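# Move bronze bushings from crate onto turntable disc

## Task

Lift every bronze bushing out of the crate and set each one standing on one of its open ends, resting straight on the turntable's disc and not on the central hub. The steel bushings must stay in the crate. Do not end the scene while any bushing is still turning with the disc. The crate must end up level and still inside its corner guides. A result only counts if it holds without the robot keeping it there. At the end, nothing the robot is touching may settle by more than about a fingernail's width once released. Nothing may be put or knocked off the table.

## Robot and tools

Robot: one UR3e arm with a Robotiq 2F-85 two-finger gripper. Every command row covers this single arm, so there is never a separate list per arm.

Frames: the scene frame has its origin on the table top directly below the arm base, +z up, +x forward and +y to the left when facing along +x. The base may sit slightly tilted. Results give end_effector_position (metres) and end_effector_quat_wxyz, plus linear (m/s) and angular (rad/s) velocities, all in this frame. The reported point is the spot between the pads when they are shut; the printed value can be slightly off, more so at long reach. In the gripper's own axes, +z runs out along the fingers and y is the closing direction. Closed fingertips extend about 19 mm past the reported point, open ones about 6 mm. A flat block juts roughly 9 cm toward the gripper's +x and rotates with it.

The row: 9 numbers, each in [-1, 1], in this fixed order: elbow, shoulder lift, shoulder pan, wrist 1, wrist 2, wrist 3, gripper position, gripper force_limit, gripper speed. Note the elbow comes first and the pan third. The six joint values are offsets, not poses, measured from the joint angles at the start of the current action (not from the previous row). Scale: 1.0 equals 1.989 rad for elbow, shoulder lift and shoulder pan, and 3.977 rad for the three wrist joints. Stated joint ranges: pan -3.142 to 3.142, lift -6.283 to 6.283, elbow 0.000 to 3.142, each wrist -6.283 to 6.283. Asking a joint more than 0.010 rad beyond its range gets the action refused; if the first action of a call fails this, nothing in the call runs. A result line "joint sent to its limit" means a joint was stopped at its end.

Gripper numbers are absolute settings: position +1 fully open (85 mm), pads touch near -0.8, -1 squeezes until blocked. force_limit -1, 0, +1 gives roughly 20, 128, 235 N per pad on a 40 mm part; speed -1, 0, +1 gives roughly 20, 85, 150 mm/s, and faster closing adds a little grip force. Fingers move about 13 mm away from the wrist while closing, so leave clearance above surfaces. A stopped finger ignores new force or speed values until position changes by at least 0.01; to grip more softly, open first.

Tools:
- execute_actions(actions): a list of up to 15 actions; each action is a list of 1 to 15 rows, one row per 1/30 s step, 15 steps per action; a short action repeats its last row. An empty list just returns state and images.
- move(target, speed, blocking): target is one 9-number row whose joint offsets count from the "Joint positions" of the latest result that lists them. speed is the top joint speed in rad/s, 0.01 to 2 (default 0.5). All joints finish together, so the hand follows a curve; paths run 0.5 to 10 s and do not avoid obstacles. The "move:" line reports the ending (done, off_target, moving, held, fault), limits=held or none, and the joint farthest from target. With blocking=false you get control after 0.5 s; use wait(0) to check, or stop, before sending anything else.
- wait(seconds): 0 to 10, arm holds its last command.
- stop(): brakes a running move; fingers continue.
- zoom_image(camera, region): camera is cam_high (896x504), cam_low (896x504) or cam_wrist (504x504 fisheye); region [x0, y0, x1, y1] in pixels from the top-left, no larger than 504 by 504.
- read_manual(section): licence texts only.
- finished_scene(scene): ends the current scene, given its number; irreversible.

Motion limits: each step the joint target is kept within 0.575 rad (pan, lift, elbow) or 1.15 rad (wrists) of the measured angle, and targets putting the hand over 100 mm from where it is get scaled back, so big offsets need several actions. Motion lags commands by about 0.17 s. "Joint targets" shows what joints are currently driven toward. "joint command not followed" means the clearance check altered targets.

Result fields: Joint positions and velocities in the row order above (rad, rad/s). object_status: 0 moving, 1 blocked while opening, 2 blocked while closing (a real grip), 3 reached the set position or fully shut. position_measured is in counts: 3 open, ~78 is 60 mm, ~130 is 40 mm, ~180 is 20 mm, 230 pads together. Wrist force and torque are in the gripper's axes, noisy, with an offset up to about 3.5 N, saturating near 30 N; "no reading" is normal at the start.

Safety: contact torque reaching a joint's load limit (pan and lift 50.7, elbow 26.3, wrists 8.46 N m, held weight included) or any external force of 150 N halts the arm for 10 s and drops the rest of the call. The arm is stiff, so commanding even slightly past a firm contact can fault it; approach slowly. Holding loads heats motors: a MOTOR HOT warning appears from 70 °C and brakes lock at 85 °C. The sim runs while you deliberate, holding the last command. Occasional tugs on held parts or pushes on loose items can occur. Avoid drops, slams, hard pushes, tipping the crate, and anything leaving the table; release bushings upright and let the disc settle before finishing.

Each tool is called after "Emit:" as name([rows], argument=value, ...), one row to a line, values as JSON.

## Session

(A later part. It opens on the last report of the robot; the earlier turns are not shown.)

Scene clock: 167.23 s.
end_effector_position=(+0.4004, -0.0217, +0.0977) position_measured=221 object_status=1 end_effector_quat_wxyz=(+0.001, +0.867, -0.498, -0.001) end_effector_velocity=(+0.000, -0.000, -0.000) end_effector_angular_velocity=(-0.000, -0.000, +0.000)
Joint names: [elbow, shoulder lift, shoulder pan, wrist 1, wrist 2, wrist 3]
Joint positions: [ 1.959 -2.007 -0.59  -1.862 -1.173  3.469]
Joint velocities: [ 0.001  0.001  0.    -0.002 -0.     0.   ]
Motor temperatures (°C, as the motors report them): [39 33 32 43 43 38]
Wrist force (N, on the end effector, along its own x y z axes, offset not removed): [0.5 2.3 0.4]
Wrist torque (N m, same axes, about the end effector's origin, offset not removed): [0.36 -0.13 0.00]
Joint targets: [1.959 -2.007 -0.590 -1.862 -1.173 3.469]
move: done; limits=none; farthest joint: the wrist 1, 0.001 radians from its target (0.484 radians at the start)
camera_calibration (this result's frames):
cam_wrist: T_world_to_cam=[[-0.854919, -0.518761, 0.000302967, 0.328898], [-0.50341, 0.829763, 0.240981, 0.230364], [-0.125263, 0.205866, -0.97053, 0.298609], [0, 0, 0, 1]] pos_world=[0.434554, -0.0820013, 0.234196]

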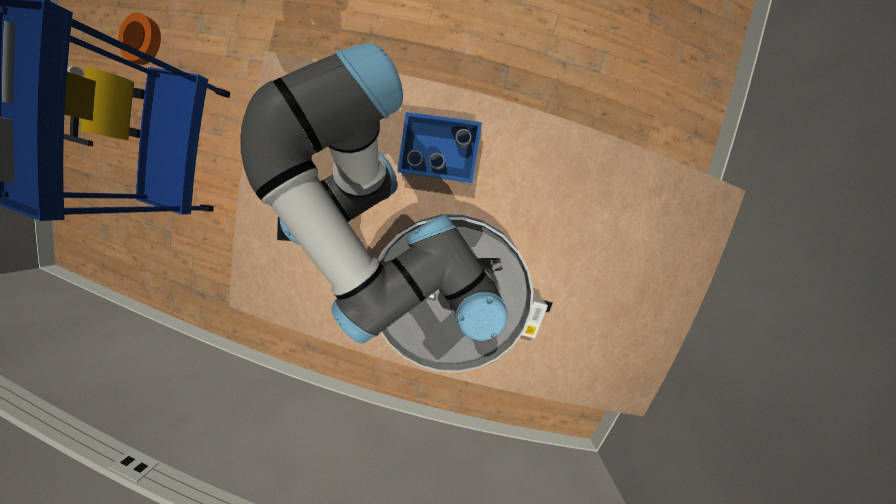

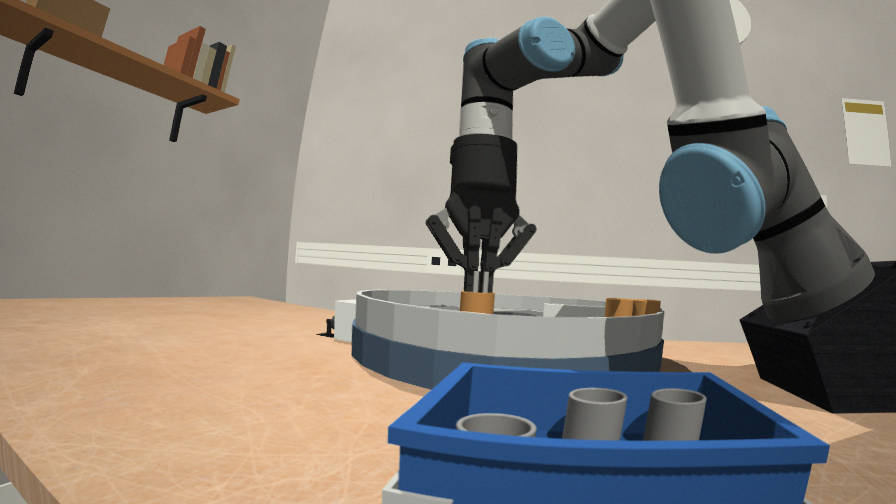

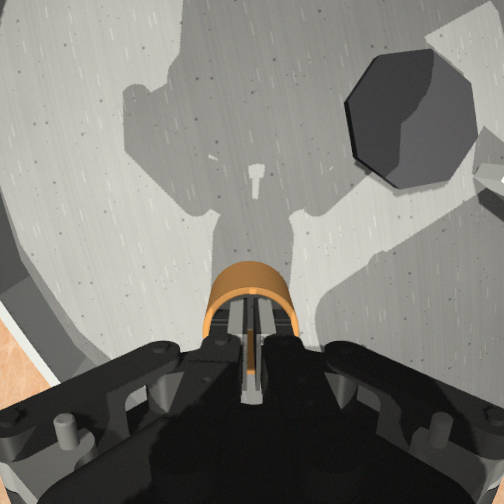

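Emit:
execute_actions([
  [[0.002,0.001,0.0012,-0.0017,0,0,0.1,-0.3,-0.5],[0.002,0.001,0.0012,-0.0017,0,0,0.1,-0.3,-0.5],[0.002,0.001,0.0012,-0.0017,0,0,0.1,-0.3,-0.5],[0.002,0.001,0.0012,-0.0017,0,0,0.1,-0.3,-0.5],[0.002,0.001,0.0012,-0.0017,0,0,0.1,-0.3,-0.5],[0.002,0.001,0.0012,-0.0017,0,0,-1,0,1],[0.002,0.001,0.0012,-0.0017,0,0,-1,0,1],[0.002,0.001,0.0012,-0.0017,0,0,-1,0,1],[0.002,0.001,0.0012,-0.0017,0,0,-1,0,1],[0.002,0.001,0.0012,-0.0017,0,0,-1,0,1],[-0.008,-0.003,-0.005,0.007,0.001,0,-1,0,1],[-0.018,-0.007,-0.011,0.015,0.002,0,-1,0,1],[-0.028,-0.011,-0.017,0.024,0.003,0,-1,0,1],[-0.038,-0.016,-0.024,0.033,0.004,0,-1,0,1]],
  [[-0.055,-0.023,-0.035,0.047,0.005,0,-1,0,1]],
  [[-0.055,-0.023,-0.033,0.045,0.005,0,-1,0,1]],
  [[0,0,0,0,0,0,-1,0,1]],
])

Emit:
move(target=[0.015,-0.0347,0.6486,-0.0483,-0.1416,0,-1,0,0], speed=1.0)

Emit:
wait(seconds=10)

Emit:
zoom_image(camera="cam_high", region=[350,100,570,390])

Scene clock: 178.03 s.
end_effector_position=(+0.4011, -0.0228, +0.1603) position_measured=232 object_status=3 end_effector_quat_wxyz=(+0.001, +0.825, -0.565, -0.001) end_effector_velocity=(-0.000, -0.000, +0.000) end_effector_angular_velocity=(-0.001, +0.000, -0.001)
Joint names: [elbow, shoulder lift, shoulder pan, wrist 1, wrist 2, wrist 3]
Joint positions: [ 1.716 -2.109 -0.741 -1.453 -1.127  3.469]
Joint velocities: [-0.     0.    -0.001 -0.    -0.     0.   ]
Motor temperatures (°C, as the motors report them): [39 33 32 43 43 38]
Wrist force (N, on the end effector, along its own x y z axes, offset not removed): [0.9 1.0 -0.2]
Wrist torque (N m, same axes, about the end effector's origin, offset not removed): [0.14 -0.20 -0.01]
Joint targets: [1.716 -2.109 -0.741 -1.453 -1.127 3.469]
camera_calibration (this result's frames):
cam_wrist: T_world_to_cam=[[-0.925695, -0.378271, 0.000202953, 0.360514], [-0.367141, 0.898586, 0.240312, 0.163542], [-0.0910855, 0.222381, -0.970696, 0.346335], [0, 0, 0, 1]] pos_world=[0.425315, -0.0876028, 0.296811]

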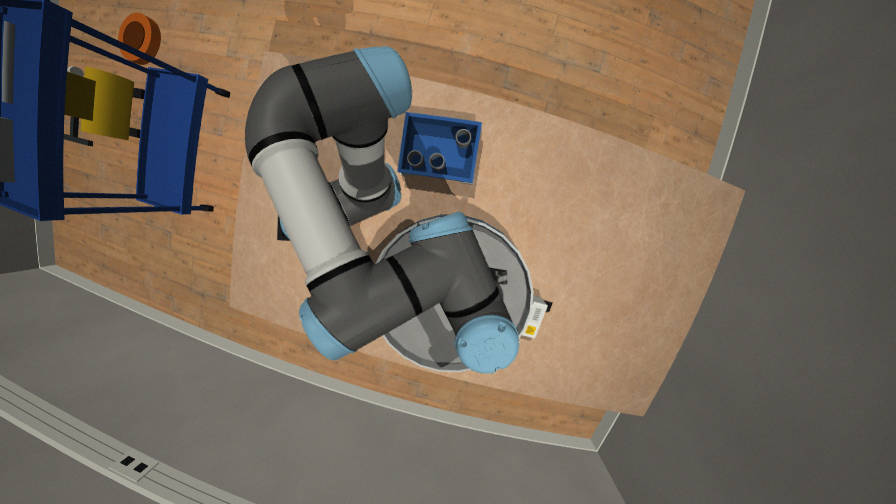

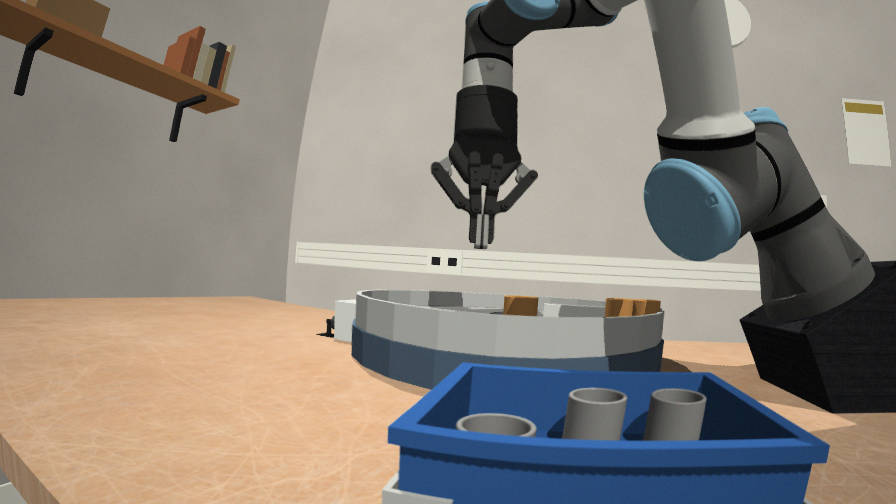

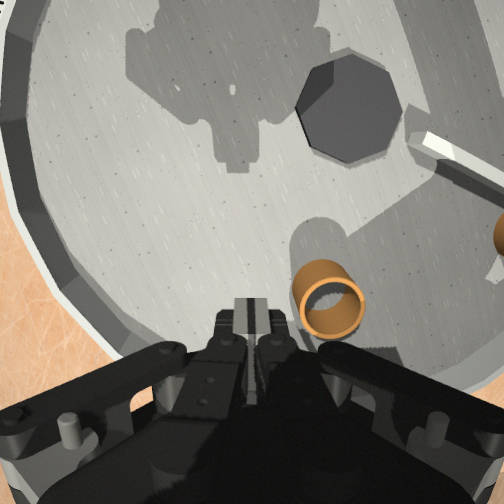

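Scene clock: 180.10 s.
end_effector_position=(+0.3013, +0.1932, +0.2224) position_measured=232 object_status=3 end_effector_quat_wxyz=(+0.001, +1.000, -0.002, -0.000) end_effector_velocity=(-0.000, +0.000, +0.000) end_effector_angular_velocity=(+0.001, -0.001, +0.002)
Joint names: [elbow, shoulder lift, shoulder pan, wrist 1, wrist 2, wrist 3]
Joint positions: [ 1.746 -2.178  0.549 -1.645 -1.69   3.469]
Joint velocities: [ 0.    -0.     0.003 -0.    -0.001 -0.   ]
Motor temperatures (°C, as the motors report them): [39 33 32 43 43 38]
Wrist force (N, on the end effector, along its own x y z axes, offset not removed): [0.5 1.3 0.2]
Wrist torque (N m, same axes, about the end effector's origin, offset not removed): [0.14 -0.08 -0.03]
Joint targets: [1.746 -2.178 0.549 -1.645 -1.690 3.469]
move: done; limits=none; farthest joint: the shoulder pan, 0.000 radians from its target (1.290 radians at the start)
camera_calibration (this result's frames):
cam_wrist: T_world_to_cam=[[0.0141297, -0.9999, 0.0000064004, 0.186861], [-0.970802, -0.013717, 0.23949, 0.276261], [-0.239466, -0.00339014, -0.970899, 0.437855], [0, 0, 0, 1]] pos_world=[0.370406, 0.192117, 0.35895]

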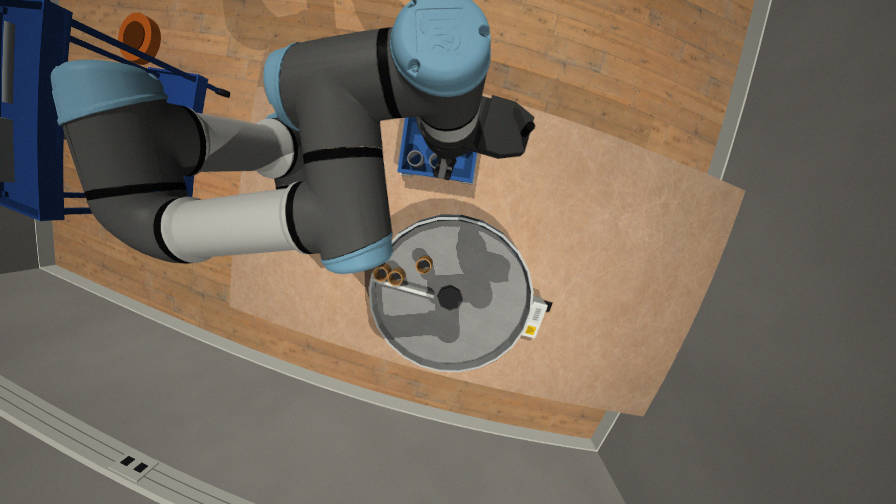

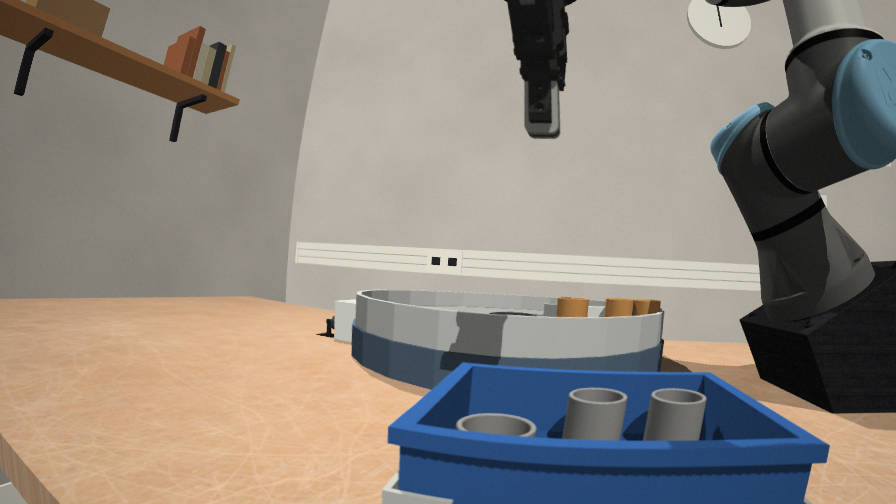

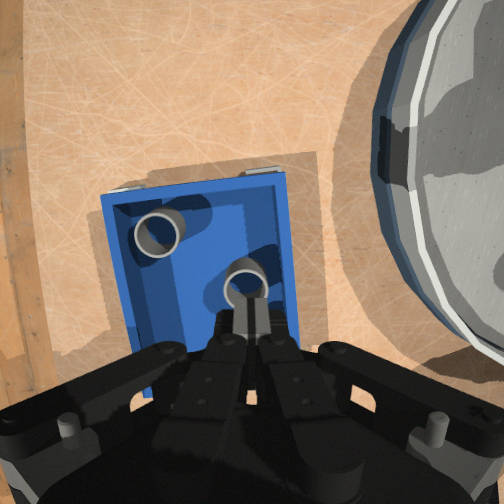

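Scene clock: 190.10 s.
end_effector_position=(+0.3013, +0.1933, +0.2224) position_measured=232 object_status=3 end_effector_quat_wxyz=(+0.001, +1.000, -0.002, -0.000) end_effector_velocity=(-0.000, -0.000, -0.000) end_effector_angular_velocity=(-0.001, +0.001, -0.001)
Joint names: [elbow, shoulder lift, shoulder pan, wrist 1, wrist 2, wrist 3]
Joint positions: [ 1.746 -2.178  0.549 -1.645 -1.69   3.469]
Joint velocities: [ 0.001 -0.    -0.001  0.     0.     0.   ]
Motor temperatures (°C, as the motors report them): [39 33 32 43 43 38]
Wrist force (N, on the end effector, along its own x y z axes, offset not removed): [0.6 1.4 0.0]
Wrist torque (N m, same axes, about the end effector's origin, offset not removed): [0.18 -0.09 0.01]
Joint targets: [1.746 -2.178 0.549 -1.645 -1.690 3.469]
wait: 10.00 s; at rest by 0.17 s
camera_calibration (this result's frames):
cam_wrist: T_world_to_cam=[[0.0143526, -0.999897, -0.0000393816, 0.186835], [-0.970815, -0.0139445, 0.239425, 0.276292], [-0.239401, -0.00339814, -0.970915, 0.437861], [0, 0, 0, 1]] pos_world=[0.370372, 0.192156, 0.358982]

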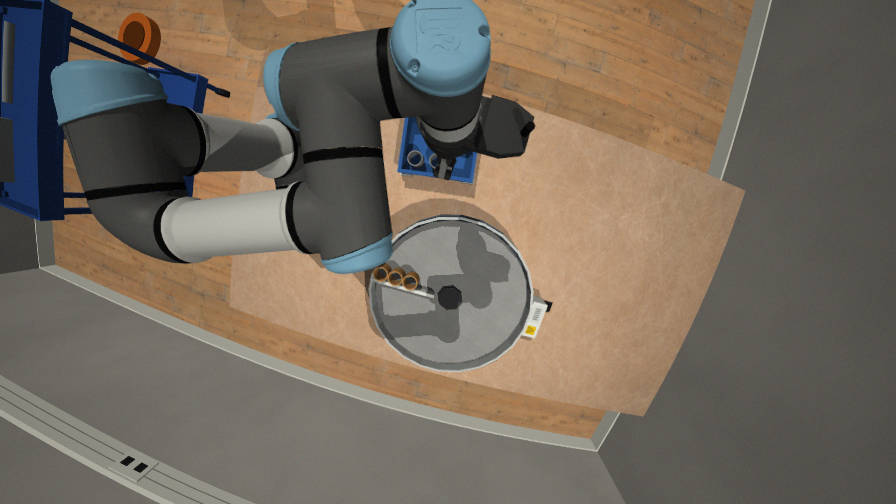

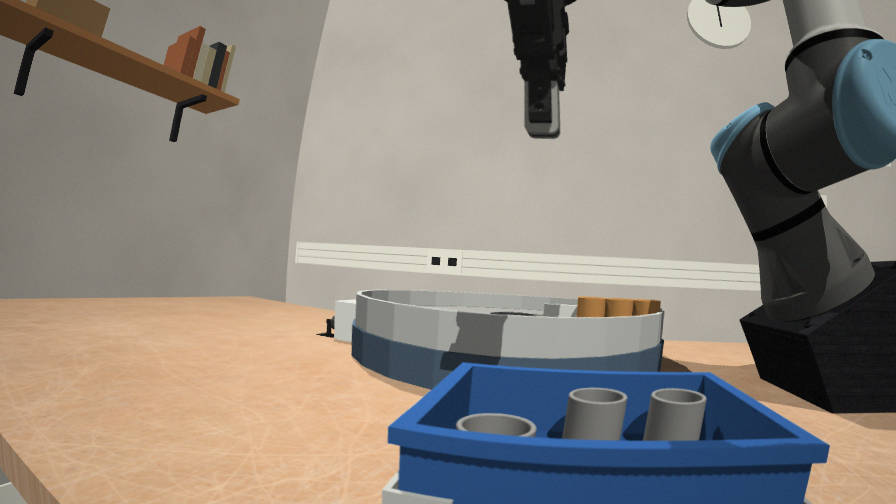

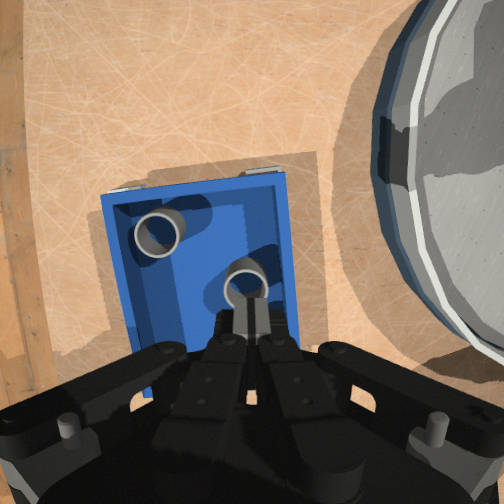

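Region (350, 100, 570, 390) of cam_high's 896x504 image, scaled by 1.738, with more detail than that image has; it fills the left 382 columns of this view, and the rest is white.

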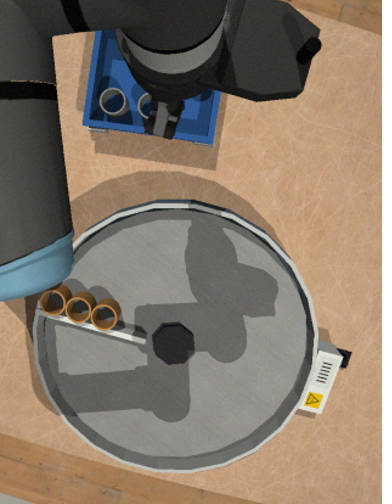

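Confirm it's stationary.

Emit:
wait(seconds=3)

Emit:
zoom_image(camera="cam_high", region=[350,100,570,390])

Scene clock: 194.57 s.
end_effector_position=(+0.3013, +0.1933, +0.2224) position_measured=232 object_status=3 end_effector_quat_wxyz=(+0.001, +1.000, -0.002, -0.000) end_effector_velocity=(-0.000, +0.000, +0.000) end_effector_angular_velocity=(+0.000, +0.000, +0.000)
Joint names: [elbow, shoulder lift, shoulder pan, wrist 1, wrist 2, wrist 3]
Joint positions: [ 1.746 -2.178  0.549 -1.645 -1.69   3.469]
Joint velocities: [ 0. -0.  0.  0.  0.  0.]
Motor temperatures (°C, as the motors report them): [39 33 32 43 43 38]
Wrist force (N, on the end effector, along its own x y z axes, offset not removed): [0.8 1.1 0.2]
Wrist torque (N m, same axes, about the end effector's origin, offset not removed): [0.12 -0.16 0.02]
Joint targets: [1.746 -2.178 0.549 -1.645 -1.690 3.469]
wait: 3.00 s; at rest from the start
camera_calibration (this result's frames):
cam_wrist: T_world_to_cam=[[0.0143522, -0.999897, -0.0000395506, 0.186835], [-0.970815, -0.0139443, 0.239426, 0.276292], [-0.239401, -0.0033979, -0.970915, 0.437861], [0, 0, 0, 1]] pos_world=[0.370372, 0.192156, 0.358982]

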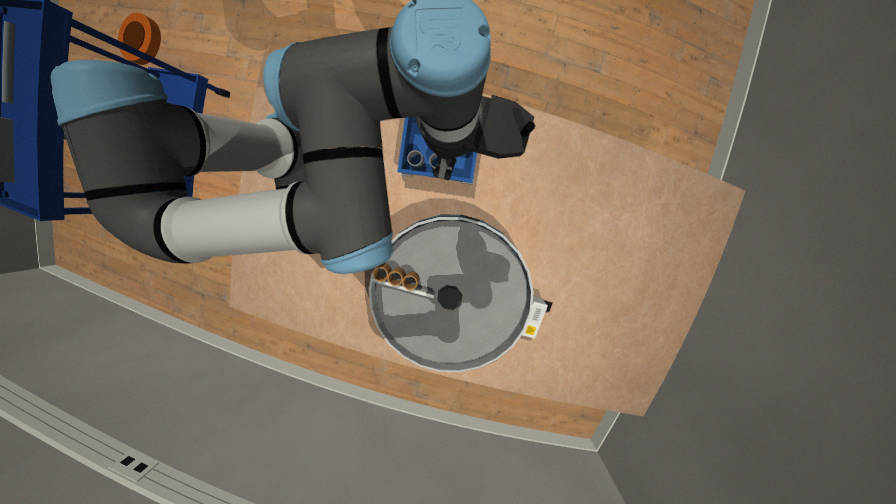

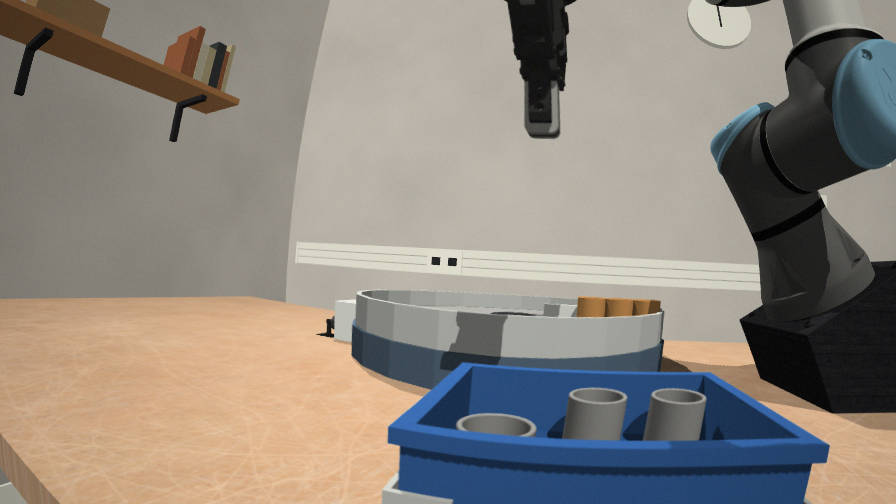

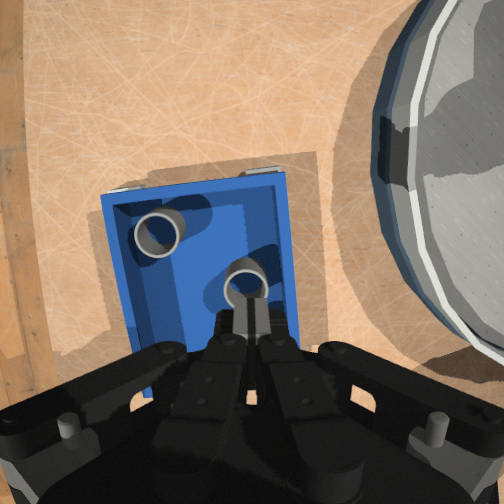

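Region (350, 100, 570, 390) of cam_high's 896x504 image, scaled by 1.738, with more detail than that image has; it fills the left 382 columns of this view, and the rest is white.

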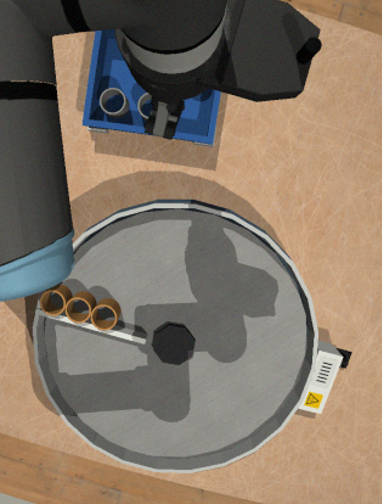

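Emit:
finished_scene(scene=2)

The scene is finished: the task was done.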